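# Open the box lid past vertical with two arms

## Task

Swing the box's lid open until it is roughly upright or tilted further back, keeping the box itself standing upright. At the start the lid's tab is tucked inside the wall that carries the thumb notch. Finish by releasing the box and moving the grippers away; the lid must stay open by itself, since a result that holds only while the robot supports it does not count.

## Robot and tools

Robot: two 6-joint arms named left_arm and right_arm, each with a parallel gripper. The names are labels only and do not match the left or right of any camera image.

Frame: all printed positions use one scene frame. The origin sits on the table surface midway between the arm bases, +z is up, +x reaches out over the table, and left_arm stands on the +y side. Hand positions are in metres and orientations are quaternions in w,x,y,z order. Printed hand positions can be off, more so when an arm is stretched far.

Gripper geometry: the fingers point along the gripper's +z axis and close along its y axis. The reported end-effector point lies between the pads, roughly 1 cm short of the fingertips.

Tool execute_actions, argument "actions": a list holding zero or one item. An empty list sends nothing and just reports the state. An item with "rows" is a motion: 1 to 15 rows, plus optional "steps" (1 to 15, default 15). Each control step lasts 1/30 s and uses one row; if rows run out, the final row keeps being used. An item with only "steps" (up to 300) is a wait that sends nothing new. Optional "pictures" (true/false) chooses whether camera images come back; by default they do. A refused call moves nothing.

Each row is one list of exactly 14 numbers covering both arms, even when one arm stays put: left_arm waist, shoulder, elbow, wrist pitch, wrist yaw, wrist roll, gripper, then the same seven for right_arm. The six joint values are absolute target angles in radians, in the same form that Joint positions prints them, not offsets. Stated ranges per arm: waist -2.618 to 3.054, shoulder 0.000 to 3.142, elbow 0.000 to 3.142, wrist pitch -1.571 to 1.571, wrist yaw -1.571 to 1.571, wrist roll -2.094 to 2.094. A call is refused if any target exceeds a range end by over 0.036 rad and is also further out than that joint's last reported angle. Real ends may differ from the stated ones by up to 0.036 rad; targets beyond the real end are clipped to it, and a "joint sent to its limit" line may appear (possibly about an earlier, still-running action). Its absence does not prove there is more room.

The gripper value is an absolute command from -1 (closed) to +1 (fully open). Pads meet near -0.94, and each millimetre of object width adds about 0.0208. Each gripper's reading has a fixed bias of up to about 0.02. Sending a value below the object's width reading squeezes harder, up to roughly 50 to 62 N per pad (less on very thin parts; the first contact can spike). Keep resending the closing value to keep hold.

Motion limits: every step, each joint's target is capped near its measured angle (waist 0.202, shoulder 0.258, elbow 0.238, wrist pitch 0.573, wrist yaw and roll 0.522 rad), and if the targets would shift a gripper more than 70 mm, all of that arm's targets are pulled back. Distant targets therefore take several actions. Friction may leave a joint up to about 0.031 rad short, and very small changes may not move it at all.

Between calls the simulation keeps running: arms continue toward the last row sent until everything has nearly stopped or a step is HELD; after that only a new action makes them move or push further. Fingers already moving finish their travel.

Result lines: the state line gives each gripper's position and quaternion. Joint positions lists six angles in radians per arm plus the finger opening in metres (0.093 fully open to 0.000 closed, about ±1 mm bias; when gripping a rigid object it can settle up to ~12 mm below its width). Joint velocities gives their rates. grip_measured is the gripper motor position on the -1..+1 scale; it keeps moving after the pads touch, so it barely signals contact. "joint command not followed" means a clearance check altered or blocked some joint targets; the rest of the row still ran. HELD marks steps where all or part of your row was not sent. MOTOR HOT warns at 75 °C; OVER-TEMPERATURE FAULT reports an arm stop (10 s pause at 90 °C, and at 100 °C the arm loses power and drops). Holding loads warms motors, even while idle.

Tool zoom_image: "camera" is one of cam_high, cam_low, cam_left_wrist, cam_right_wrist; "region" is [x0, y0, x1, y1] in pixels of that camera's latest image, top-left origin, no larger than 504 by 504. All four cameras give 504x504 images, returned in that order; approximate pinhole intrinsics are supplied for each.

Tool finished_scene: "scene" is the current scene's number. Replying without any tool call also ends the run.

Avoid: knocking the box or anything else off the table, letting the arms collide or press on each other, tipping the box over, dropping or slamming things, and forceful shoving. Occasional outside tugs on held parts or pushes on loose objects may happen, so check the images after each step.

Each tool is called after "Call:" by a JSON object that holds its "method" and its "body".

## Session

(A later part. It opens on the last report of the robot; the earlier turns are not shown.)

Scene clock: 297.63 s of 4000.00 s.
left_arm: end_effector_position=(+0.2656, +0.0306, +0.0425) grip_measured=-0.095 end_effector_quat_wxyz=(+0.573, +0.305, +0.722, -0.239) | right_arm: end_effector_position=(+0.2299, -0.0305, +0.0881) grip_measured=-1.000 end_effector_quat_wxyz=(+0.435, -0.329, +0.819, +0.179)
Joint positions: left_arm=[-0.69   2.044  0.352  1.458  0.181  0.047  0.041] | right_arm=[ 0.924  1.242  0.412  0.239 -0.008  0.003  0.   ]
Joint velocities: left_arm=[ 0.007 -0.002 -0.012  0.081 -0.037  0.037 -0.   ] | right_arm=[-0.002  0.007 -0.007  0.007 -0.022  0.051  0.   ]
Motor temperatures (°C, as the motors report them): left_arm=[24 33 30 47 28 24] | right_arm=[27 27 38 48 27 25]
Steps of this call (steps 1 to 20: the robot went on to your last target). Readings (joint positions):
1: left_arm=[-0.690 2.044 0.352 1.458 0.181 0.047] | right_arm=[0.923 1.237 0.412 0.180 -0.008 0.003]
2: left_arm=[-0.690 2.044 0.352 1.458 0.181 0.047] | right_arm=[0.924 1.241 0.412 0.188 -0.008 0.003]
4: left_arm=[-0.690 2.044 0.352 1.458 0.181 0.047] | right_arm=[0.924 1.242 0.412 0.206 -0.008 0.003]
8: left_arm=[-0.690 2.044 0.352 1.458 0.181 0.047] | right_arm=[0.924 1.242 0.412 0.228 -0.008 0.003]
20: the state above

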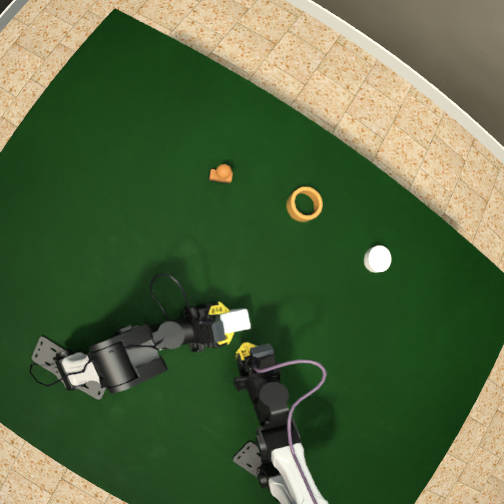

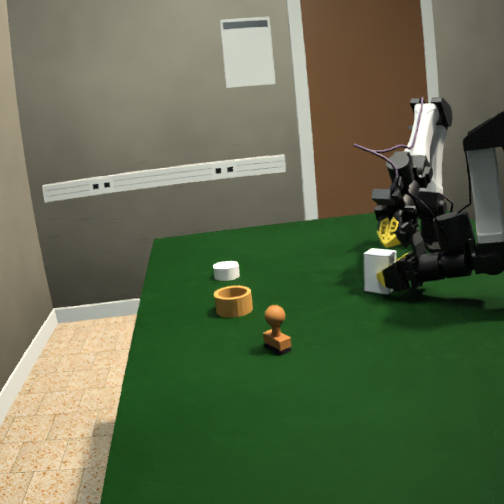

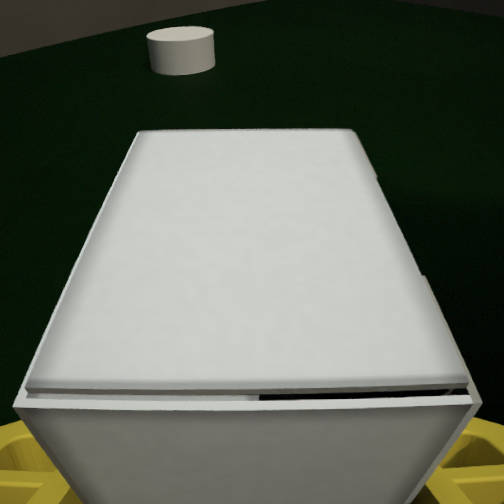

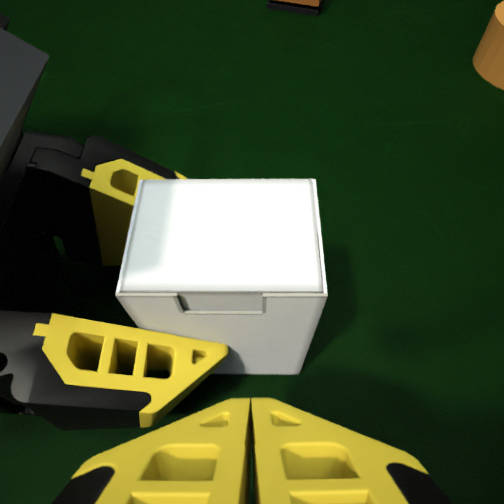

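Call:
{"method": "execute_actions", "body": {"actions": [{"rows": [[-0.70, 2.058, 0.33, 1.482, 0.175, 0.040, -0.10, 0.934, 1.27, 0.425, 0.275, 0, 0, -1],[-0.70, 2.058, 0.33, 1.482, 0.175, 0.040, -0.10, 0.938, 1.286, 0.432, 0.29, 0, 0, -1],[-0.70, 2.058, 0.33, 1.482, 0.175, 0.040, -0.10, 0.942, 1.302, 0.438, 0.305, 0, 0, -1],[-0.70, 2.058, 0.33, 1.482, 0.175, 0.040, -0.10, 0.946, 1.318, 0.443, 0.32, 0, 0, -1],[-0.70, 2.058, 0.33, 1.482, 0.175, 0.040, -0.10, 0.95, 1.334, 0.448, 0.335, 0, 0, -1],[-0.70, 2.058, 0.33, 1.482, 0.175, 0.040, -0.10, 0.9545, 1.35, 0.453, 0.348, 0, 0, -1],[-0.70, 2.058, 0.33, 1.482, 0.175, 0.040, -0.10, 0.9545, 1.366, 0.458, 0.36, 0, 0, -1],[-0.70, 2.058, 0.33, 1.482, 0.175, 0.040, -0.10, 0.9545, 1.382, 0.463, 0.37, 0, 0, -1],[-0.70, 2.058, 0.33, 1.482, 0.175, 0.040, -0.10, 0.9545, 1.398, 0.468, 0.38, 0, 0, -1],[-0.70, 2.058, 0.33, 1.482, 0.175, 0.040, -0.10, 0.9545, 1.414, 0.472, 0.387, 0, 0, -1],[-0.70, 2.058, 0.33, 1.482, 0.175, 0.040, -0.10, 0.9545, 1.431, 0.475, 0.387, 0, 0, -1]], "steps": 15}], "pictures": false}}

Call:
{"method": "execute_actions", "body": {"actions": [{"steps": 15}]}}

Scene clock: 330.57 s of 4000.00 s.
left_arm: end_effector_position=(+0.2656, +0.0306, +0.0425) grip_measured=-0.095 end_effector_quat_wxyz=(+0.573, +0.305, +0.722, -0.239) | right_arm: end_effector_position=(+0.2392, -0.0095, +0.0693) grip_measured=-1.000 end_effector_quat_wxyz=(+0.426, -0.340, +0.818, +0.182)
Joint positions: left_arm=[-0.69   2.044  0.352  1.458  0.181  0.047  0.041] | right_arm=[ 0.947  1.413  0.452  0.355 -0.008  0.003  0.   ]
Joint velocities: left_arm=[ 0.012 -0.002 -0.022 -0.022 -0.022 -0.022 -0.   ] | right_arm=[-0.017  0.027  0.007  0.007 -0.037  0.081  0.   ]
Motor temperatures (°C, as the motors report them): left_arm=[24 33 29 49 28 24] | right_arm=[27 27 38 49 27 25]
Steps of this call (steps 1 to 15: the robot went on to your last target; steps 16 to 90: nothing new was sent; then 29.43 s passed at rest; steps 91 to 105: all 15 steps of this action). Readings (joint positions):
91: left_arm=[-0.690 2.044 0.352 1.458 0.181 0.047] | right_arm=[0.924 1.242 0.412 0.241 -0.008 0.003]
92: left_arm=[-0.690 2.044 0.352 1.458 0.181 0.047] | right_arm=[0.924 1.246 0.412 0.248 -0.008 0.003]
94: left_arm=[-0.690 2.044 0.352 1.458 0.181 0.047] | right_arm=[0.930 1.267 0.413 0.268 -0.008 0.003]
98: left_arm=[-0.690 2.044 0.352 1.458 0.181 0.047] | right_arm=[0.946 1.336 0.430 0.307 -0.008 0.003]
105: the state above

Scene clock: 331.07 s of 4000.00 s.
left_arm: end_effector_position=(+0.2656, +0.0306, +0.0425) grip_measured=-0.095 end_effector_quat_wxyz=(+0.573, +0.305, +0.722, -0.239) | right_arm: end_effector_position=(+0.2407, -0.0081, +0.0722) grip_measured=-1.000 end_effector_quat_wxyz=(+0.432, -0.339, +0.815, +0.184)
Joint positions: left_arm=[-0.69   2.044  0.352  1.458  0.181  0.047  0.041] | right_arm=[ 0.947  1.414  0.452  0.37  -0.008  0.003  0.   ]
Joint velocities: left_arm=[ 0.002 -0.007 -0.012  0.007 -0.037  0.037  0.   ] | right_arm=[-0.002 -0.007 -0.012 -0.022  0.037  0.007  0.   ]
Motor temperatures (°C, as the motors report them): left_arm=[24 33 29 49 28 24] | right_arm=[27 27 38 49 27 25]
Steps of this call (steps 1 to 15: the robot went on to your last target). Readings (joint positions):
1: left_arm=[-0.690 2.044 0.352 1.458 0.181 0.047] | right_arm=[0.947 1.414 0.452 0.356 -0.008 0.003]
2: left_arm=[-0.690 2.044 0.352 1.458 0.181 0.047] | right_arm=[0.947 1.414 0.452 0.359 -0.008 0.003]
4: left_arm=[-0.690 2.044 0.352 1.458 0.181 0.047] | right_arm=[0.947 1.414 0.452 0.364 -0.008 0.003]
8: left_arm=[-0.690 2.044 0.352 1.458 0.181 0.047] | right_arm=[0.947 1.414 0.452 0.368 -0.008 0.003]
15: the state above

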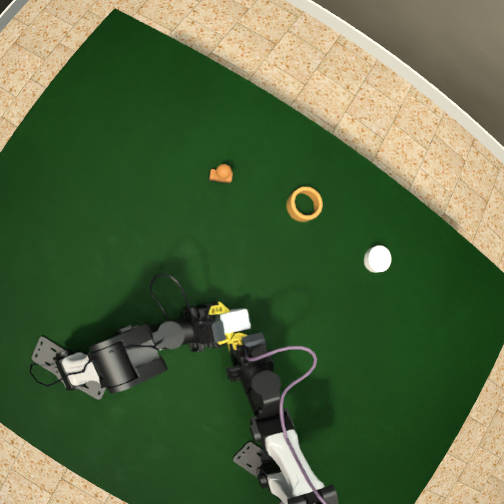

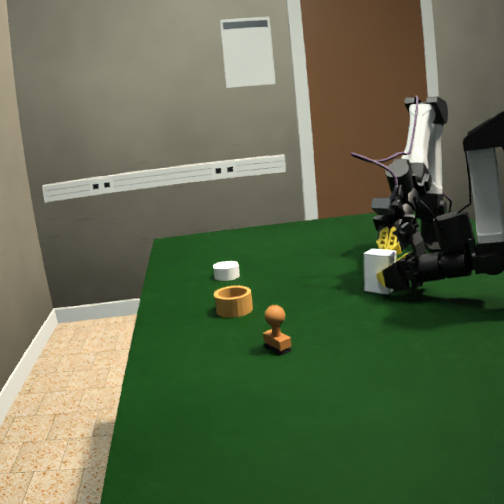

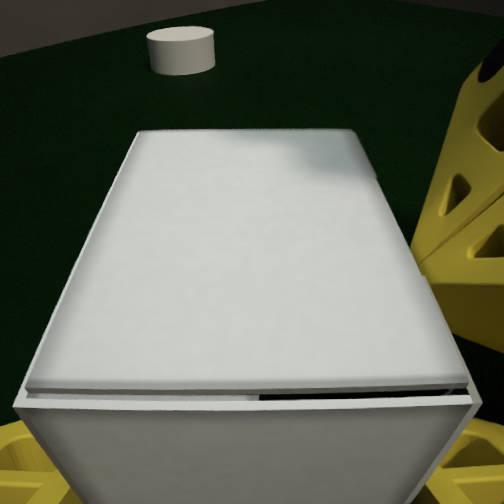

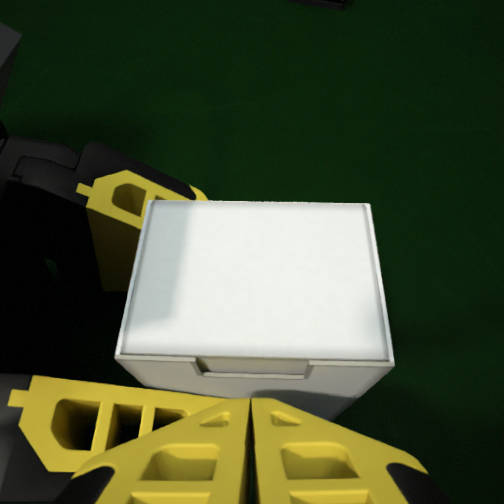

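Call:
{"method": "zoom_image", "body": {"camera": "cam_right_wrist", "region": [100, 190, 410, 430]}}

Region (100, 190, 410, 430) of cam_right_wrist's 504x504 image, scaled by 1.626, with more detail than that image has; it fills the top 390 rows of this view, and the rest is white.

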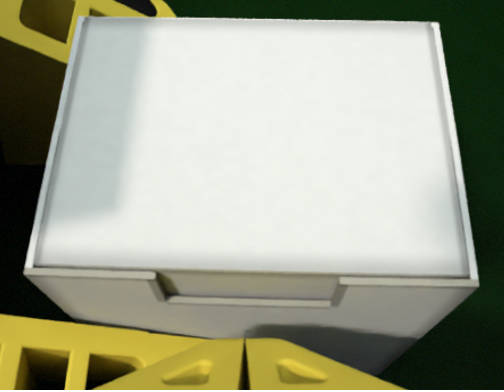

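Call:
{"method": "execute_actions", "body": {"actions": [{"rows": [[-0.70, 2.058, 0.33, 1.482, 0.175, 0.040, -0.13, 0.9545, 1.431, 0.48, 0.387, 0, 0, -1],[-0.70, 2.058, 0.33, 1.482, 0.175, 0.040, -0.16, 0.9545, 1.431, 0.485, 0.387, 0, 0, -1],[-0.70, 2.058, 0.33, 1.482, 0.175, 0.040, -0.19, 0.9545, 1.431, 0.49, 0.387, 0, 0, -1],[-0.70, 2.058, 0.33, 1.482, 0.175, 0.040, -0.22, 0.9545, 1.431, 0.49, 0.387, 0, 0, -1]], "steps": 15}]}}

Scene clock: 367.63 s of 4000.00 s.
left_arm: end_effector_position=(+0.2657, +0.0307, +0.0424) grip_measured=-0.203 end_effector_quat_wxyz=(+0.574, +0.304, +0.722, -0.239) | right_arm: end_effector_position=(+0.2445, -0.0042, +0.0795) grip_measured=-1.000 end_effector_quat_wxyz=(+0.441, -0.337, +0.810, +0.188)
Joint positions: left_arm=[-0.69   2.044  0.352  1.458  0.18   0.047  0.035] | right_arm=[ 0.947  1.414  0.468  0.374 -0.008  0.003  0.   ]
Joint velocities: left_arm=[-0.022  0.007  0.007  0.007 -0.081 -0.007  0.   ] | right_arm=[ 0.002  0.007 -0.007  0.022 -0.037 -0.022  0.   ]
Motor temperatures (°C, as the motors report them): left_arm=[24 33 29 50 28 24] | right_arm=[27 28 39 51 27 25]
Steps of this call (steps 1 to 15: the robot went on to your last target; steps 16 to 90: nothing new was sent; then 33.07 s passed at rest; steps 91 to 105: all 15 steps of this action). Readings (joint positions):
91: left_arm=[-0.690 2.044 0.352 1.458 0.181 0.047] | right_arm=[0.947 1.414 0.452 0.370 -0.008 0.003]
92: left_arm=[-0.690 2.044 0.352 1.458 0.181 0.047] | right_arm=[0.947 1.414 0.452 0.370 -0.008 0.003]
94: left_arm=[-0.690 2.044 0.352 1.458 0.181 0.047] | right_arm=[0.947 1.414 0.456 0.371 -0.008 0.003]
98: left_arm=[-0.690 2.044 0.352 1.458 0.181 0.047] | right_arm=[0.947 1.414 0.468 0.374 -0.008 0.003]
105: the state above

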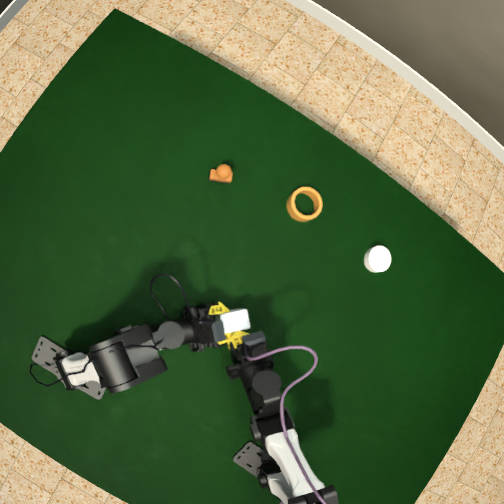

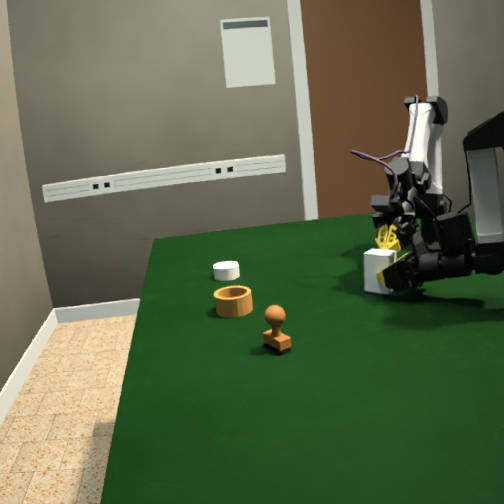

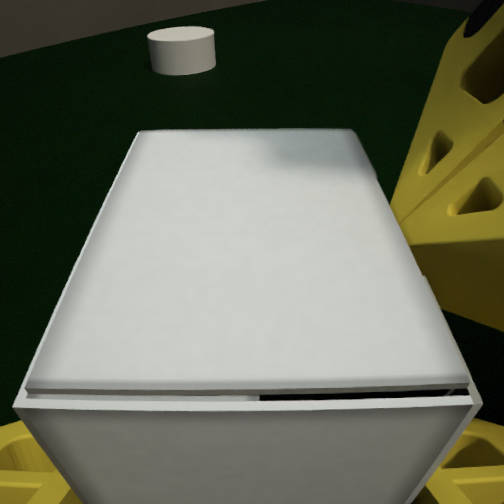

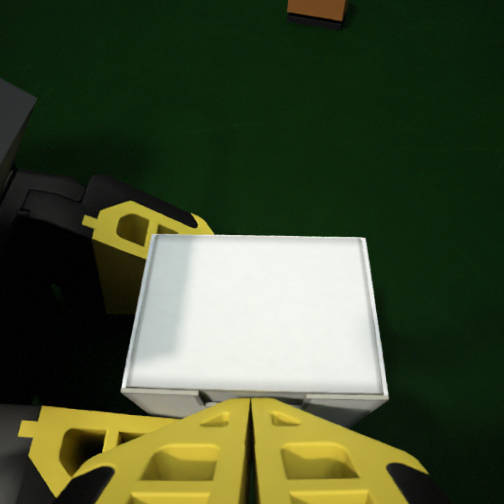

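Call:
{"method": "zoom_image", "body": {"camera": "cam_right_wrist", "region": [110, 330, 400, 430]}}

Call:
{"method": "zoom_image", "body": {"camera": "cam_left_wrist", "region": [330, 110, 504, 330]}}

Region (110, 330, 400, 430) of cam_right_wrist's 504x504 image, scaled by 1.738, with more detail than that image has; it fills the top 174 rows of this view, and the rest is white.

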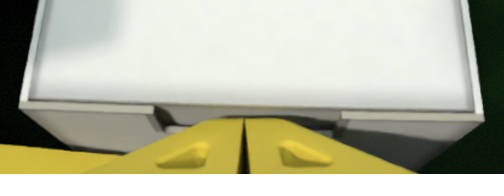

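Region (330, 110, 504, 330) of cam_left_wrist's 504x504 image, scaled by 2.291, with more detail than that image has; it fills the left 399 columns of this view, and the rest is white.

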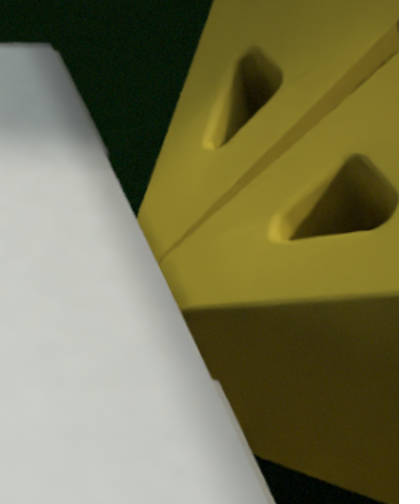

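Call:
{"method": "execute_actions", "body": {"actions": [{"rows": [[-0.70, 2.058, 0.33, 1.482, 0.175, 0.040, -0.22, 0.9545, 1.435, 0.493, 0.387, 0, 0, -1],[-0.70, 2.058, 0.33, 1.482, 0.175, 0.040, -0.22, 0.9545, 1.439, 0.496, 0.387, 0, 0, -1],[-0.70, 2.058, 0.33, 1.482, 0.175, 0.040, -0.22, 0.9545, 1.443, 0.499, 0.387, 0, 0, -1],[-0.70, 2.058, 0.33, 1.482, 0.175, 0.040, -0.22, 0.9545, 1.447, 0.502, 0.387, 0, 0, -1],[-0.70, 2.058, 0.33, 1.482, 0.175, 0.040, -0.22, 0.9545, 1.451, 0.506, 0.387, 0, 0, -1],[-0.70, 2.058, 0.33, 1.482, 0.175, 0.040, -0.22, 0.9545, 1.455, 0.51, 0.387, 0, 0, -1]], "steps": 15}]}}

Scene clock: 384.77 s of 4000.00 s.
left_arm: end_effector_position=(+0.2677, +0.0328, +0.0424) grip_measured=-0.203 end_effector_quat_wxyz=(+0.575, +0.297, +0.725, -0.234) | right_arm: end_effector_position=(+0.2474, -0.0017, +0.0786) grip_measured=-1.000 end_effector_quat_wxyz=(+0.439, -0.337, +0.811, +0.186)
Joint positions: left_arm=[-0.69   2.044  0.352  1.458  0.163  0.041  0.035] | right_arm=[ 0.947  1.433  0.483  0.374 -0.007  0.003  0.   ]
Joint velocities: left_arm=[-0.022 -0.017 -0.007 -0.11  -0.037 -0.037  0.   ] | right_arm=[-0.017 -0.007  0.007 -0.037 -0.037 -0.007  0.   ]
Motor temperatures (°C, as the motors report them): left_arm=[24 33 29 51 28 24] | right_arm=[27 28 40 51 27 25]
Steps of this call (steps 1 to 15: the robot went on to your last target; steps 16 to 90: nothing new was sent; then 13.63 s passed at rest; steps 91 to 105: all 15 steps of this action). Readings (joint positions):
91: left_arm=[-0.690 2.044 0.352 1.458 0.180 0.047] | right_arm=[0.947 1.414 0.468 0.374 -0.008 0.003]
92: left_arm=[-0.690 2.044 0.352 1.458 0.180 0.047] | right_arm=[0.947 1.414 0.468 0.374 -0.008 0.003]
94: left_arm=[-0.690 2.044 0.352 1.458 0.180 0.047] | right_arm=[0.947 1.415 0.469 0.374 -0.008 0.003]
98: left_arm=[-0.690 2.044 0.352 1.458 0.166 0.043] | right_arm=[0.947 1.431 0.481 0.374 -0.008 0.003]
105: the state above

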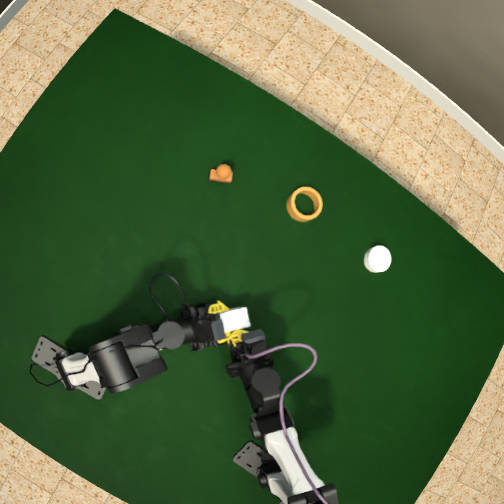

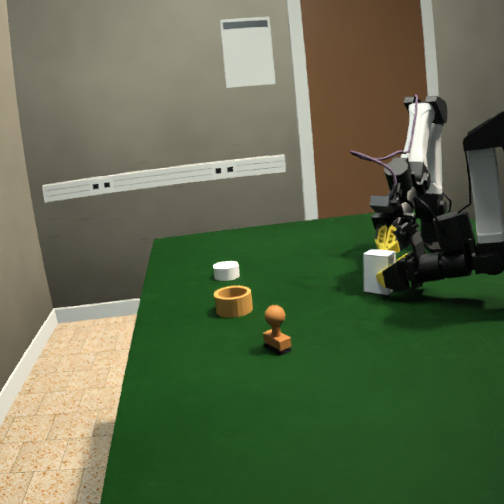

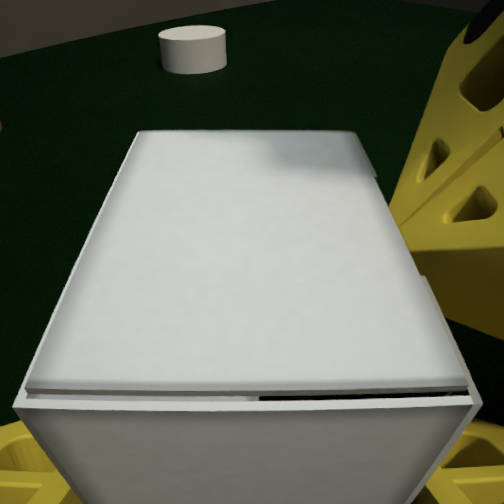

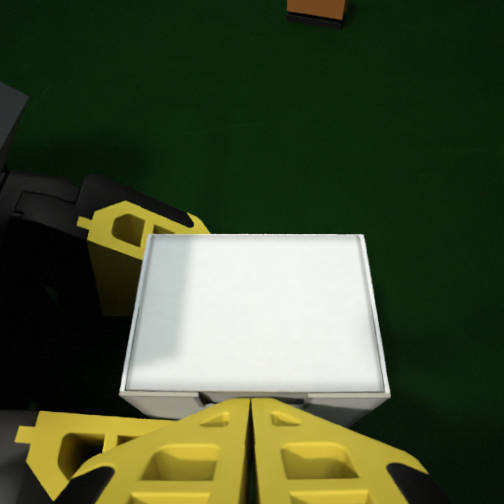

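Call:
{"method": "execute_actions", "body": {"actions": [{"rows": [[-0.70, 2.058, 0.33, 1.482, 0.185, 0.045, -0.22, 0.9545, 1.445, 0.51, 0.387, 0, 0, -1],[-0.70, 2.058, 0.33, 1.482, 0.195, 0.05, -0.22, 0.9545, 1.44, 0.51, 0.387, 0, 0, -1],[-0.70, 2.058, 0.33, 1.482, 0.205, 0.055, -0.22, 0.9545, 1.435, 0.51, 0.387, 0, 0, -1],[-0.70, 2.058, 0.33, 1.482, 0.215, 0.06, -0.22, 0.9545, 1.431, 0.51, 0.387, 0, 0, -1],[-0.70, 2.058, 0.33, 1.482, 0.225, 0.06, -0.22, 0.9545, 1.428, 0.51, 0.387, 0, 0, -1],[-0.70, 2.058, 0.33, 1.482, 0.23, 0.06, -0.22, 0.9545, 1.425, 0.51, 0.387, 0, 0, -1],[-0.70, 2.058, 0.33, 1.482, 0.23, 0.06, -0.22, 0.9545, 1.422, 0.51, 0.387, 0, 0, -1],[-0.70, 2.058, 0.33, 1.482, 0.23, 0.06, -0.22, 0.9545, 1.419, 0.51, 0.387, 0, 0, -1],[-0.70, 2.058, 0.33, 1.482, 0.23, 0.06, -0.22, 0.9545, 1.416, 0.51, 0.387, 0, 0, -1],[-0.70, 2.058, 0.33, 1.482, 0.23, 0.06, -0.22, 0.9545, 1.413, 0.51, 0.387, 0, 0, -1],[-0.70, 2.058, 0.33, 1.482, 0.23, 0.06, -0.22, 0.9545, 1.41, 0.51, 0.387, 0, 0, -1]], "steps": 15}]}}

Scene clock: 395.83 s of 4000.00 s.
left_arm: end_effector_position=(+0.2672, +0.0322, +0.0425) grip_measured=-0.203 end_effector_quat_wxyz=(+0.575, +0.299, +0.725, -0.236) | right_arm: end_effector_position=(+0.2474, -0.0017, +0.0786) grip_measured=-1.000 end_effector_quat_wxyz=(+0.439, -0.337, +0.811, +0.186)
Joint positions: left_arm=[-0.69   2.044  0.352  1.458  0.167  0.041  0.035] | right_arm=[ 0.947  1.433  0.483  0.374 -0.007  0.003  0.   ]
Joint velocities: left_arm=[-0.002  0.012  0.002  0.022  0.007 -0.022 -0.   ] | right_arm=[ 0.002 -0.017  0.012  0.095  0.037 -0.007  0.   ]
Motor temperatures (°C, as the motors report them): left_arm=[24 33 29 51 28 24] | right_arm=[27 28 40 52 27 25]
Steps of this call (steps 1 to 15: the robot went on to your last target; steps 16 to 90: nothing new was sent; then 7.57 s passed at rest; steps 91 to 105: all 15 steps of this action). Readings (joint positions):
91: left_arm=[-0.690 2.044 0.352 1.458 0.163 0.041] | right_arm=[0.947 1.433 0.483 0.374 -0.007 0.003]
92: left_arm=[-0.690 2.044 0.352 1.458 0.163 0.041] | right_arm=[0.947 1.433 0.483 0.374 -0.007 0.003]
94: left_arm=[-0.690 2.044 0.352 1.458 0.165 0.041] | right_arm=[0.947 1.433 0.483 0.374 -0.007 0.003]
98: left_arm=[-0.690 2.044 0.352 1.458 0.167 0.041] | right_arm=[0.947 1.433 0.483 0.374 -0.007 0.003]
105: the state above

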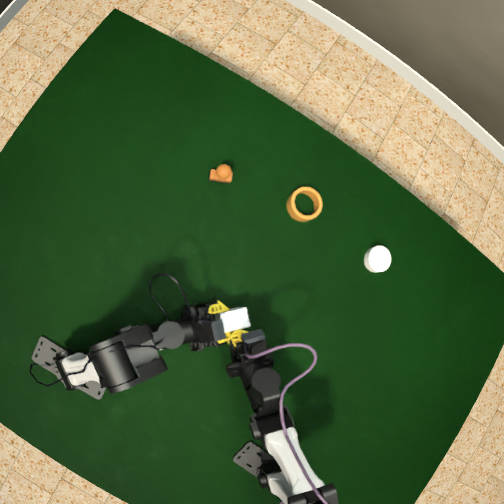

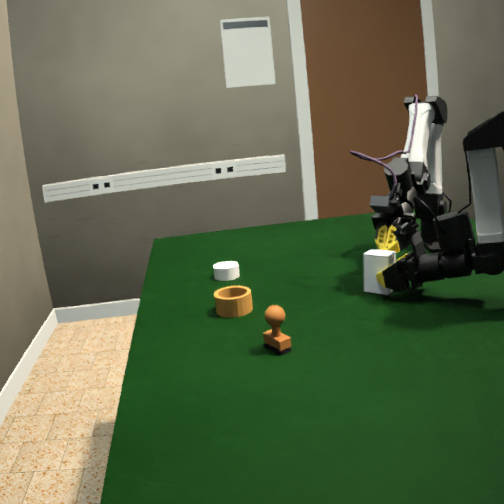

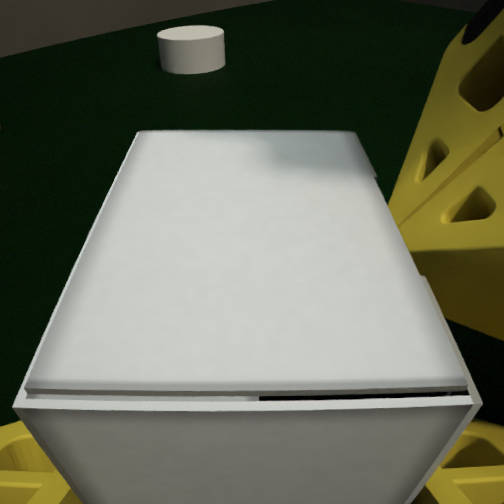

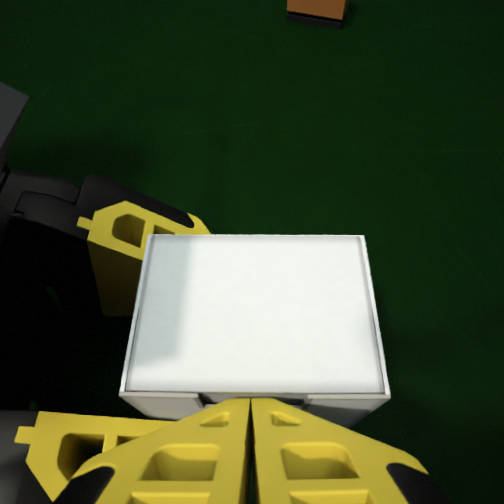

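Call:
{"method": "execute_actions", "body": {"actions": [{"rows": [[-0.70, 2.058, 0.33, 1.482, 0.23, 0.06, -0.22, 0.9545, 1.407, 0.51, 0.387, 0, 0, -1],[-0.70, 2.058, 0.33, 1.482, 0.23, 0.06, -0.22, 0.9545, 1.404, 0.51, 0.387, 0, 0, -1],[-0.70, 2.058, 0.33, 1.482, 0.23, 0.06, -0.22, 0.9545, 1.401, 0.51, 0.387, 0, 0, -1],[-0.70, 2.058, 0.33, 1.482, 0.23, 0.06, -0.22, 0.9545, 1.398, 0.51, 0.387, 0, 0, -1],[-0.70, 2.058, 0.33, 1.482, 0.23, 0.06, -0.22, 0.9545, 1.395, 0.51, 0.387, 0, 0, -1],[-0.70, 2.058, 0.33, 1.482, 0.23, 0.06, -0.22, 0.9545, 1.392, 0.51, 0.387, 0, 0, -1],[-0.70, 2.058, 0.33, 1.482, 0.23, 0.06, -0.22, 0.9545, 1.389, 0.51, 0.387, 0, 0, -1],[-0.70, 2.058, 0.33, 1.482, 0.23, 0.06, -0.22, 0.9545, 1.386, 0.51, 0.387, 0, 0, -1]], "steps": 15}]}}

Scene clock: 400.70 s of 4000.00 s.
left_arm: end_effector_position=(+0.2665, +0.0310, +0.0441) grip_measured=-0.203 end_effector_quat_wxyz=(+0.576, +0.300, +0.721, -0.239) | right_arm: end_effector_position=(+0.2463, -0.0028, +0.0843) grip_measured=-1.000 end_effector_quat_wxyz=(+0.443, -0.337, +0.810, +0.188)
Joint positions: left_arm=[-0.69   2.044  0.352  1.465  0.176  0.041  0.035] | right_arm=[ 0.947  1.407  0.483  0.357 -0.007  0.003  0.   ]
Joint velocities: left_arm=[-0.012 -0.007  0.002  0.022  0.022  0.037  0.   ] | right_arm=[ 0.027 -0.012  0.007 -0.022 -0.051 -0.037  0.   ]
Motor temperatures (°C, as the motors report them): left_arm=[24 33 29 51 28 24] | right_arm=[27 29 40 52 27 25]
Steps of this call (steps 1 to 15: the robot went on to your last target; steps 16 to 90: nothing new was sent; then 1.37 s passed at rest; steps 91 to 105: all 15 steps of this action). Readings (joint positions):
91: left_arm=[-0.690 2.044 0.352 1.458 0.167 0.041] | right_arm=[0.947 1.432 0.483 0.374 -0.007 0.003]
92: left_arm=[-0.690 2.044 0.352 1.458 0.169 0.041] | right_arm=[0.947 1.430 0.483 0.371 -0.007 0.003]
94: left_arm=[-0.690 2.044 0.352 1.460 0.172 0.041] | right_arm=[0.947 1.425 0.483 0.367 -0.007 0.003]
98: left_arm=[-0.690 2.044 0.352 1.465 0.176 0.041] | right_arm=[0.947 1.415 0.483 0.359 -0.007 0.003]
105: the state above

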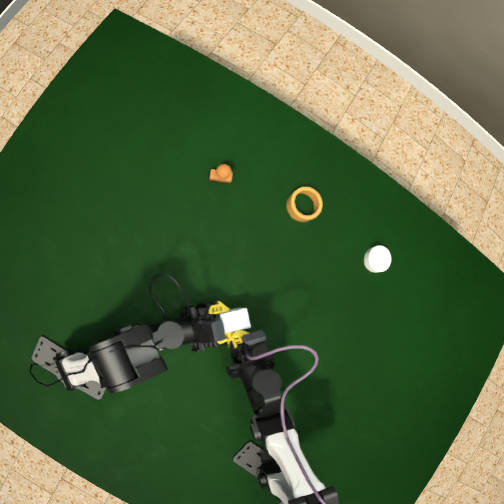

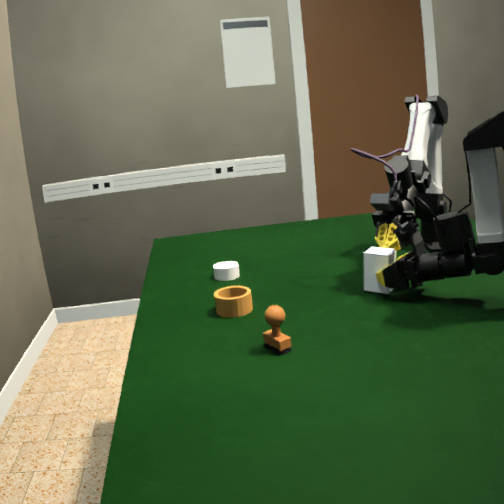

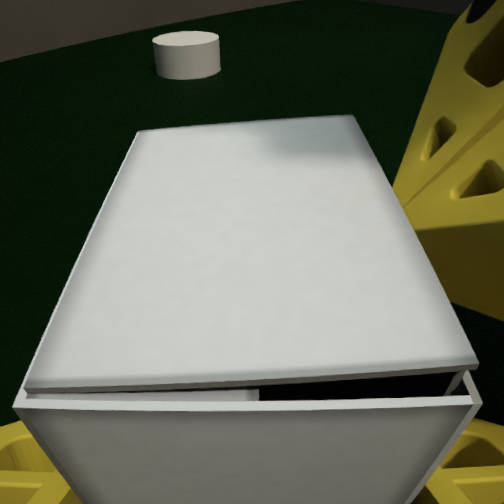

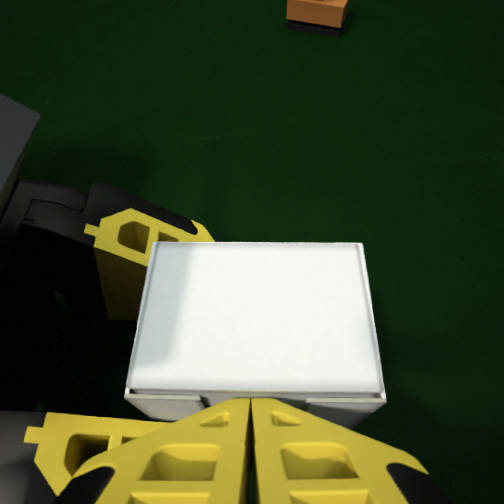

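Call:
{"method": "execute_actions", "body": {"actions": [{"rows": [[-0.70, 2.058, 0.33, 1.47, 0.235, 0.06, -0.22, 0.9545, 1.384, 0.51, 0.39, 0, 0, -1],[-0.70, 2.058, 0.33, 1.46, 0.24, 0.06, -0.22, 0.9545, 1.382, 0.51, 0.393, 0, 0, -1],[-0.70, 2.058, 0.33, 1.45, 0.24, 0.06, -0.22, 0.9545, 1.380, 0.51, 0.396, 0, 0, -1],[-0.70, 2.058, 0.33, 1.445, 0.24, 0.06, -0.22, 0.9545, 1.378, 0.51, 0.399, 0, 0, -1],[-0.70, 2.058, 0.33, 1.445, 0.24, 0.06, -0.22, 0.9545, 1.376, 0.51, 0.402, 0, 0, -1],[-0.70, 2.058, 0.33, 1.445, 0.24, 0.06, -0.22, 0.9545, 1.374, 0.51, 0.405, 0, 0, -1],[-0.70, 2.058, 0.33, 1.445, 0.24, 0.06, -0.22, 0.9545, 1.372, 0.51, 0.408, 0, 0, -1],[-0.70, 2.058, 0.33, 1.445, 0.24, 0.06, -0.22, 0.9545, 1.370, 0.51, 0.411, 0, 0, -1],[-0.70, 2.058, 0.33, 1.445, 0.24, 0.06, -0.22, 0.9545, 1.368, 0.51, 0.414, 0, 0, -1],[-0.70, 2.058, 0.33, 1.445, 0.24, 0.06, -0.22, 0.9545, 1.366, 0.51, 0.417, 0, 0, -1],[-0.70, 2.058, 0.33, 1.445, 0.24, 0.06, -0.22, 0.9545, 1.364, 0.51, 0.42, 0, 0, -1],[-0.70, 2.058, 0.33, 1.445, 0.24, 0.06, -0.22, 0.9545, 1.362, 0.51, 0.42, 0, 0, -1]], "steps": 15}]}}

Scene clock: 411.33 s of 4000.00 s.
left_arm: end_effector_position=(+0.2654, +0.0306, +0.0421) grip_measured=-0.203 end_effector_quat_wxyz=(+0.572, +0.303, +0.723, -0.241) | right_arm: end_effector_position=(+0.2488, -0.0003, +0.0996) grip_measured=-1.000 end_effector_quat_wxyz=(+0.464, -0.332, +0.798, +0.197)
Joint positions: left_arm=[-0.69   2.044  0.352  1.456  0.181  0.041  0.035] | right_arm=[ 0.947  1.378  0.483  0.379 -0.007  0.003  0.   ]
Joint velocities: left_arm=[-0.002 -0.017 -0.007 -0.125  0.022 -0.007 -0.002] | right_arm=[ 0.027 -0.027 -0.007  0.154 -0.037 -0.037  0.   ]
Motor temperatures (°C, as the motors report them): left_arm=[24 33 29 51 28 24] | right_arm=[27 30 41 53 27 25]
Steps of this call (steps 1 to 15: the robot went on to your last target; steps 16 to 90: nothing new was sent; then 7.13 s passed at rest; steps 91 to 105: all 15 steps of this action). Readings (joint positions):
91: left_arm=[-0.690 2.044 0.352 1.465 0.176 0.041] | right_arm=[0.947 1.407 0.483 0.357 -0.007 0.003]
92: left_arm=[-0.690 2.044 0.352 1.465 0.176 0.041] | right_arm=[0.947 1.407 0.483 0.357 -0.007 0.003]
94: left_arm=[-0.690 2.044 0.352 1.462 0.177 0.041] | right_arm=[0.947 1.407 0.483 0.357 -0.007 0.003]
98: left_arm=[-0.690 2.044 0.352 1.457 0.178 0.041] | right_arm=[0.947 1.399 0.483 0.357 -0.007 0.003]
105: the state above

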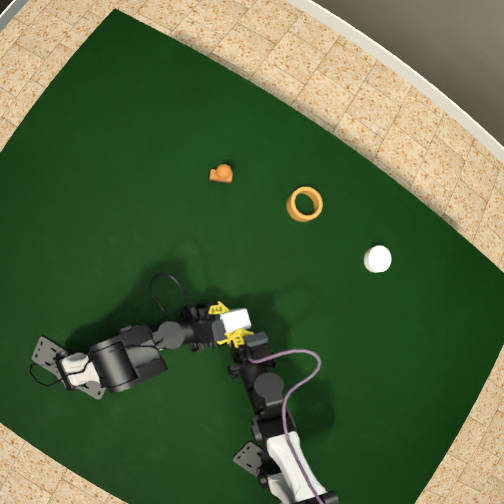

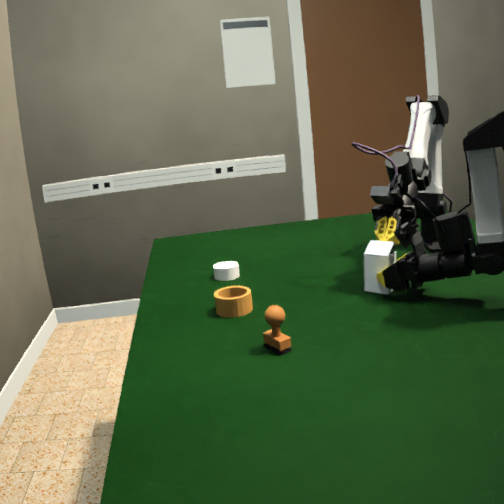

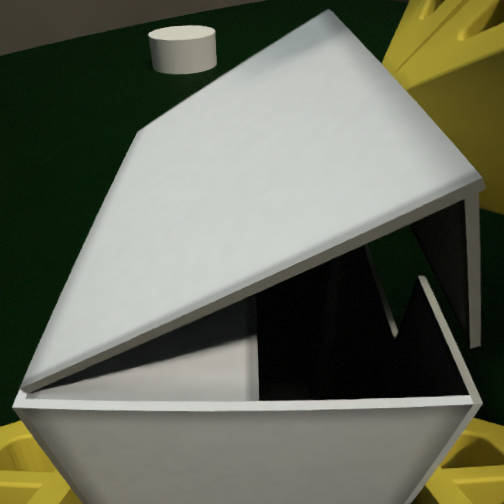

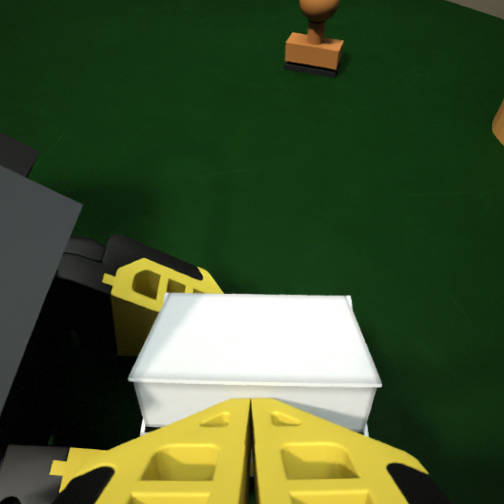

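Call:
{"method": "execute_actions", "body": {"actions": [{"rows": [[-0.70, 2.058, 0.33, 1.47, 0.19, 0.045, -0.22, 0.9545, 1.362, 0.51, 0.42, 0, 0, -1]], "steps": 10}]}}

Scene clock: 413.60 s of 4000.00 s.
left_arm: end_effector_position=(+0.2642, +0.0294, +0.0421) grip_measured=-0.203 end_effector_quat_wxyz=(+0.570, +0.305, +0.722, -0.244) | right_arm: end_effector_position=(+0.2515, +0.0024, +0.1074) grip_measured=-1.000 end_effector_quat_wxyz=(+0.478, -0.328, +0.789, +0.202)
Joint positions: left_arm=[-0.69   2.044  0.352  1.456  0.192  0.041  0.035] | right_arm=[ 0.947  1.376  0.483  0.413 -0.007  0.003  0.   ]
Joint velocities: left_arm=[ 0.002  0.017 -0.002  0.007 -0.022 -0.051  0.001] | right_arm=[-0.002  0.002  0.012 -0.037  0.066 -0.066  0.   ]
Motor temperatures (°C, as the motors report them): left_arm=[24 33 29 51 28 24] | right_arm=[27 30 41 53 27 25]
Steps of this call (steps 1 to 30: the robot went on to your last target; steps 31 to 58: nothing new was sent; steps 59 to 68: all 10 steps of this action). Readings (joint positions):
59: left_arm=[-0.690 2.044 0.352 1.456 0.192 0.041] | right_arm=[0.947 1.376 0.483 0.413 -0.007 0.003]
60: left_arm=[-0.690 2.044 0.352 1.456 0.192 0.041] | right_arm=[0.947 1.376 0.483 0.413 -0.007 0.003]
62: left_arm=[-0.690 2.044 0.352 1.456 0.192 0.041] | right_arm=[0.947 1.376 0.483 0.413 -0.007 0.003]
66: left_arm=[-0.690 2.044 0.352 1.456 0.192 0.041] | right_arm=[0.947 1.376 0.483 0.413 -0.007 0.003]
68: the state above

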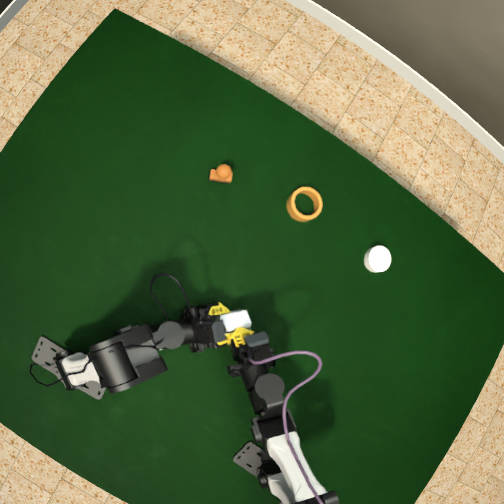

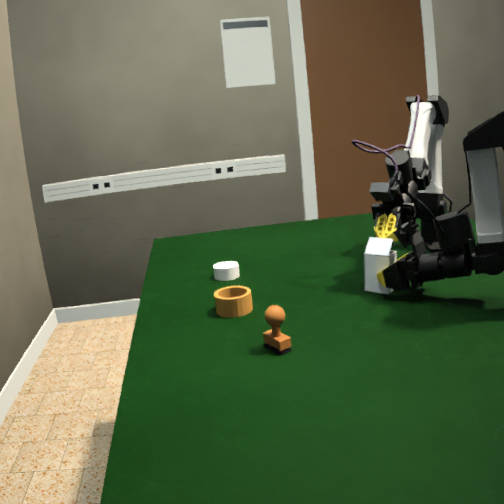

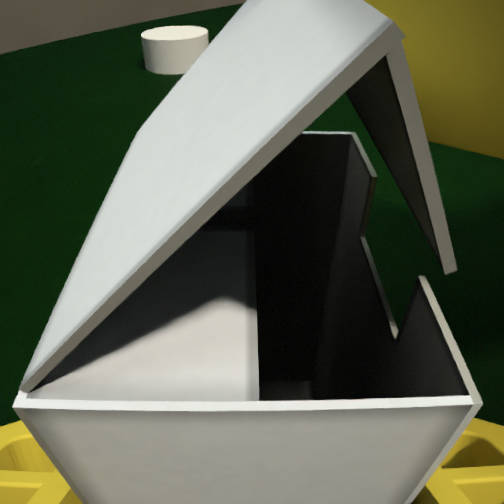

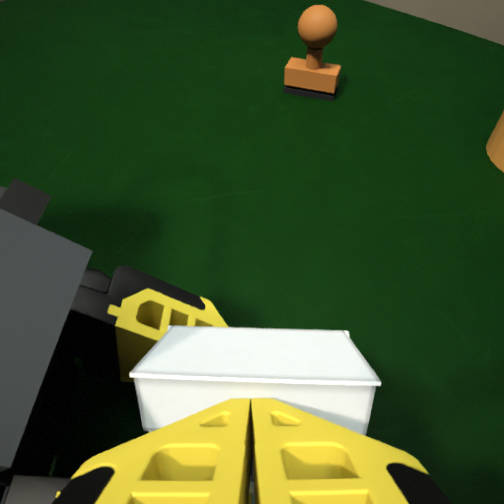

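Call:
{"method": "execute_actions", "body": {"actions": [{"rows": [[-0.70, 2.058, 0.33, 1.47, 0.19, 0.045, -0.22, 0.95, 1.375, 0.513, 0.42, 0, 0, -1],[-0.70, 2.058, 0.33, 1.47, 0.19, 0.045, -0.22, 0.945, 1.385, 0.516, 0.42, 0, 0, -1],[-0.70, 2.058, 0.33, 1.47, 0.19, 0.045, -0.22, 0.942, 1.39, 0.519, 0.42, 0, 0, -1],[-0.70, 2.058, 0.33, 1.47, 0.19, 0.045, -0.22, 0.94, 1.393, 0.522, 0.42, 0, 0, -1],[-0.70, 2.058, 0.33, 1.47, 0.19, 0.045, -0.22, 0.938, 1.396, 0.525, 0.42, 0, 0, -1],[-0.70, 2.058, 0.33, 1.47, 0.19, 0.045, -0.22, 0.937, 1.398, 0.528, 0.42, 0, 0, -1],[-0.70, 2.058, 0.33, 1.47, 0.19, 0.045, -0.22, 0.936, 1.40, 0.531, 0.42, 0, 0, -1],[-0.70, 2.058, 0.33, 1.47, 0.19, 0.045, -0.22, 0.935, 1.402, 0.534, 0.42, 0, 0, -1],[-0.70, 2.058, 0.33, 1.47, 0.19, 0.045, -0.22, 0.934, 1.404, 0.537, 0.42, 0, 0, -1],[-0.70, 2.058, 0.33, 1.47, 0.19, 0.045, -0.22, 0.933, 1.406, 0.540, 0.42, 0, 0, -1],[-0.70, 2.058, 0.33, 1.47, 0.19, 0.045, -0.22, 0.932, 1.408, 0.543, 0.42, 0, 0, -1],[-0.70, 2.058, 0.33, 1.47, 0.19, 0.045, -0.22, 0.931, 1.411, 0.546, 0.42, 0, 0, -1],[-0.70, 2.058, 0.33, 1.47, 0.19, 0.045, -0.22, 0.93, 1.414, 0.55, 0.42, 0, 0, -1]], "steps": 15}]}}

Scene clock: 442.40 s of 4000.00 s.
left_arm: end_effector_position=(+0.2648, +0.0300, +0.0421) grip_measured=-0.203 end_effector_quat_wxyz=(+0.571, +0.304, +0.723, -0.243) | right_arm: end_effector_position=(+0.2616, +0.0089, +0.1221) grip_measured=-1.000 end_effector_quat_wxyz=(+0.492, -0.322, +0.782, +0.206)
Joint positions: left_arm=[-0.69   2.044  0.352  1.456  0.187  0.04   0.035] | right_arm=[ 0.941  1.387  0.528  0.414 -0.007  0.003  0.   ]
Joint velocities: left_arm=[-0.002 -0.007  0.002 -0.007  0.007 -0.037  0.001] | right_arm=[-0.012  0.012  0.042  0.007 -0.007  0.022  0.   ]
Motor temperatures (°C, as the motors report them): left_arm=[24 33 29 51 28 24] | right_arm=[27 31 42 53 27 25]
Steps of this call (steps 1 to 15: the robot went on to your last target; steps 16 to 90: nothing new was sent; then 25.30 s passed at rest; steps 91 to 105: all 15 steps of this action). Readings (joint positions):
91: left_arm=[-0.690 2.044 0.352 1.456 0.192 0.041] | right_arm=[0.947 1.376 0.483 0.413 -0.007 0.003]
92: left_arm=[-0.690 2.044 0.352 1.456 0.192 0.041] | right_arm=[0.947 1.376 0.483 0.413 -0.007 0.003]
94: left_arm=[-0.690 2.044 0.352 1.456 0.191 0.041] | right_arm=[0.947 1.376 0.487 0.413 -0.007 0.003]
98: left_arm=[-0.690 2.044 0.352 1.456 0.190 0.041] | right_arm=[0.946 1.376 0.504 0.413 -0.007 0.003]
105: the state above

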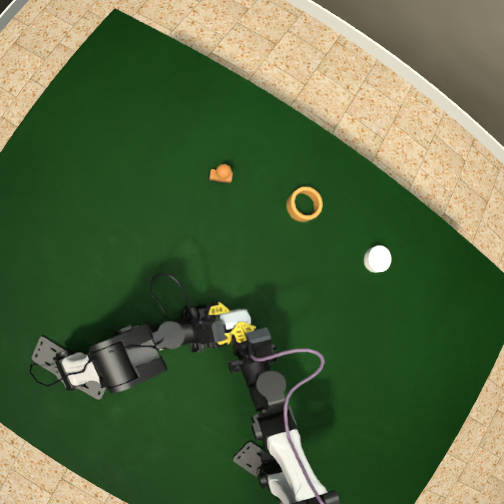

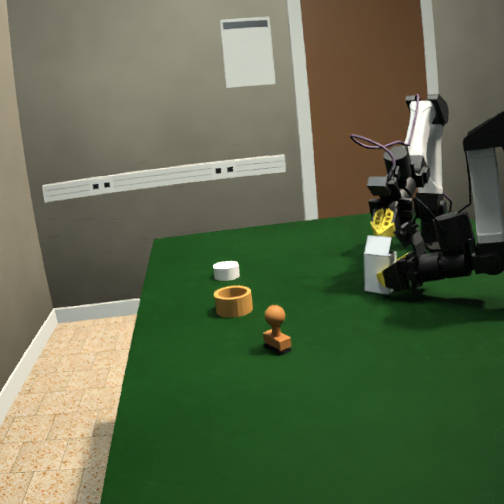

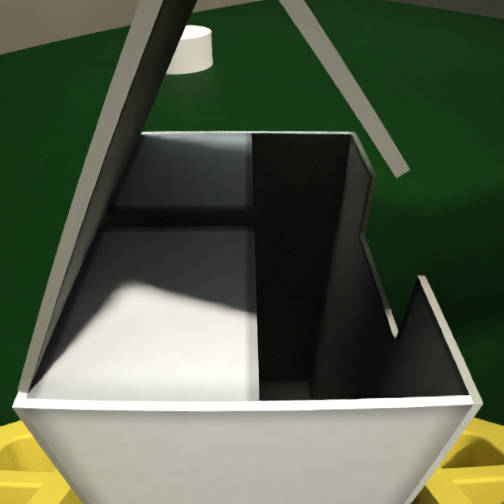

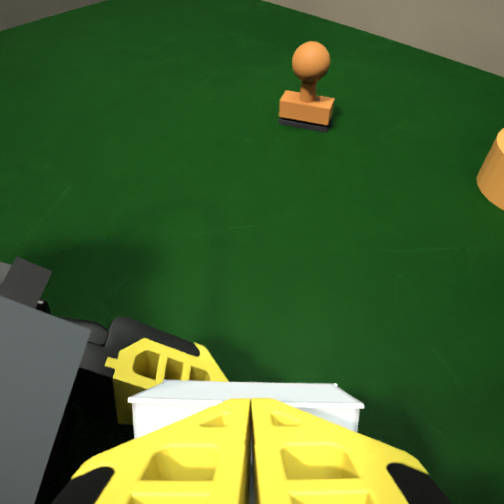

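Call:
{"method": "execute_actions", "body": {"actions": [{"rows": [[-0.70, 2.058, 0.33, 1.47, 0.19, 0.045, -0.22, 0.929, 1.42, 0.554, 0.42, 0, 0, -1],[-0.70, 2.058, 0.33, 1.47, 0.19, 0.045, -0.22, 0.928, 1.425, 0.559, 0.42, 0, 0, -1],[-0.70, 2.058, 0.33, 1.47, 0.19, 0.045, -0.22, 0.927, 1.43, 0.564, 0.42, 0, 0, -1],[-0.70, 2.058, 0.33, 1.47, 0.19, 0.045, -0.22, 0.926, 1.435, 0.569, 0.42, 0, 0, -1],[-0.70, 2.058, 0.33, 1.47, 0.19, 0.045, -0.22, 0.925, 1.44, 0.574, 0.42, 0, 0, -1],[-0.70, 2.058, 0.33, 1.47, 0.19, 0.045, -0.22, 0.924, 1.445, 0.579, 0.42, 0, 0, -1],[-0.70, 2.058, 0.33, 1.47, 0.19, 0.045, -0.22, 0.923, 1.45, 0.584, 0.42, 0, 0, -1],[-0.70, 2.058, 0.33, 1.47, 0.19, 0.045, -0.22, 0.922, 1.455, 0.589, 0.42, 0, 0, -1],[-0.70, 2.058, 0.33, 1.47, 0.19, 0.045, -0.22, 0.921, 1.46, 0.594, 0.42, 0, 0, -1],[-0.70, 2.058, 0.33, 1.47, 0.19, 0.045, -0.22, 0.92, 1.465, 0.599, 0.42, 0, 0, -1],[-0.70, 2.058, 0.33, 1.47, 0.19, 0.045, -0.22, 0.92, 1.47, 0.604, 0.42, 0, 0, -1],[-0.70, 2.058, 0.33, 1.47, 0.19, 0.045, -0.22, 0.92, 1.475, 0.609, 0.42, 0, 0, -1],[-0.70, 2.058, 0.33, 1.47, 0.19, 0.045, -0.22, 0.92, 1.48, 0.614, 0.42, 0, 0, -1]], "steps": 15}]}}

Scene clock: 455.07 s of 4000.00 s.
left_arm: end_effector_position=(+0.2650, +0.0301, +0.0421) grip_measured=-0.203 end_effector_quat_wxyz=(+0.571, +0.303, +0.723, -0.243) | right_arm: end_effector_position=(+0.2774, +0.0192, +0.1278) grip_measured=-1.000 end_effector_quat_wxyz=(+0.498, -0.318, +0.780, +0.206)
Joint positions: left_arm=[-0.69   2.044  0.352  1.456  0.185  0.039  0.035] | right_arm=[ 0.932  1.452  0.595  0.424 -0.007  0.003  0.   ]
Joint velocities: left_arm=[-0.002 -0.002 -0.032 -0.066 -0.037 -0.066 -0.   ] | right_arm=[-0.022  0.056  0.056 -0.022  0.037 -0.022  0.   ]
Motor temperatures (°C, as the motors report them): left_arm=[24 33 28 52 28 24] | right_arm=[27 30 42 54 27 25]
Steps of this call (steps 1 to 15: the robot went on to your last target; steps 16 to 90: nothing new was sent; then 9.17 s passed at rest; steps 91 to 105: all 15 steps of this action). Readings (joint positions):
91: left_arm=[-0.690 2.044 0.352 1.456 0.186 0.040] | right_arm=[0.941 1.388 0.529 0.415 -0.007 0.003]
92: left_arm=[-0.690 2.044 0.352 1.456 0.186 0.040] | right_arm=[0.941 1.389 0.529 0.415 -0.007 0.003]
94: left_arm=[-0.690 2.044 0.352 1.456 0.186 0.040] | right_arm=[0.940 1.398 0.537 0.416 -0.007 0.003]
98: left_arm=[-0.690 2.044 0.352 1.456 0.185 0.039] | right_arm=[0.936 1.420 0.561 0.419 -0.007 0.003]
105: the state above

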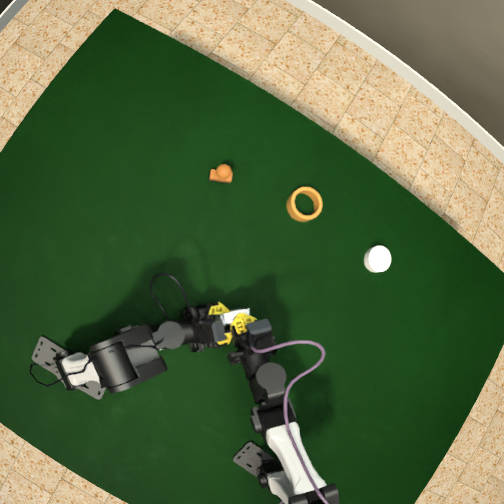

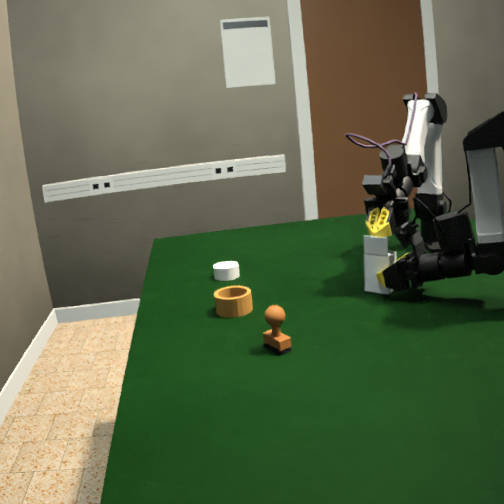

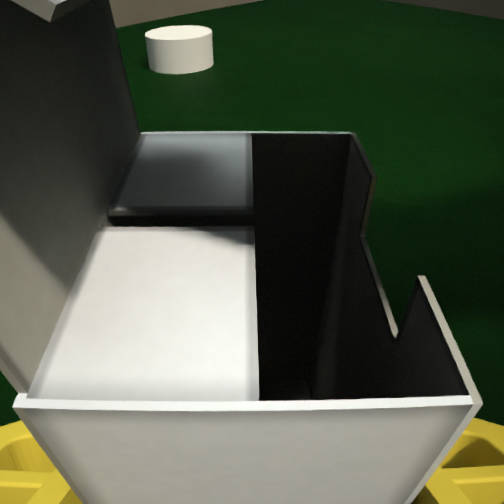

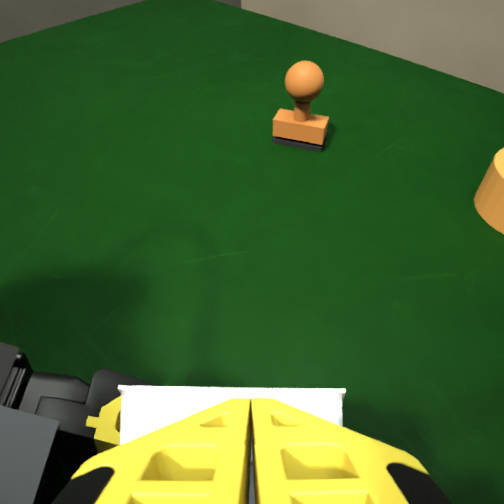

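Call:
{"method": "zoom_image", "body": {"camera": "cam_low", "region": [330, 190, 450, 310]}}

Region (330, 190, 450, 310) of cam_low's 504x504 image, scaled by 4.200, with more detail than that image has.

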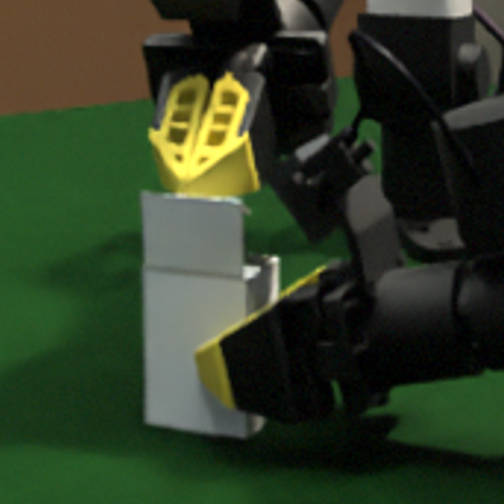

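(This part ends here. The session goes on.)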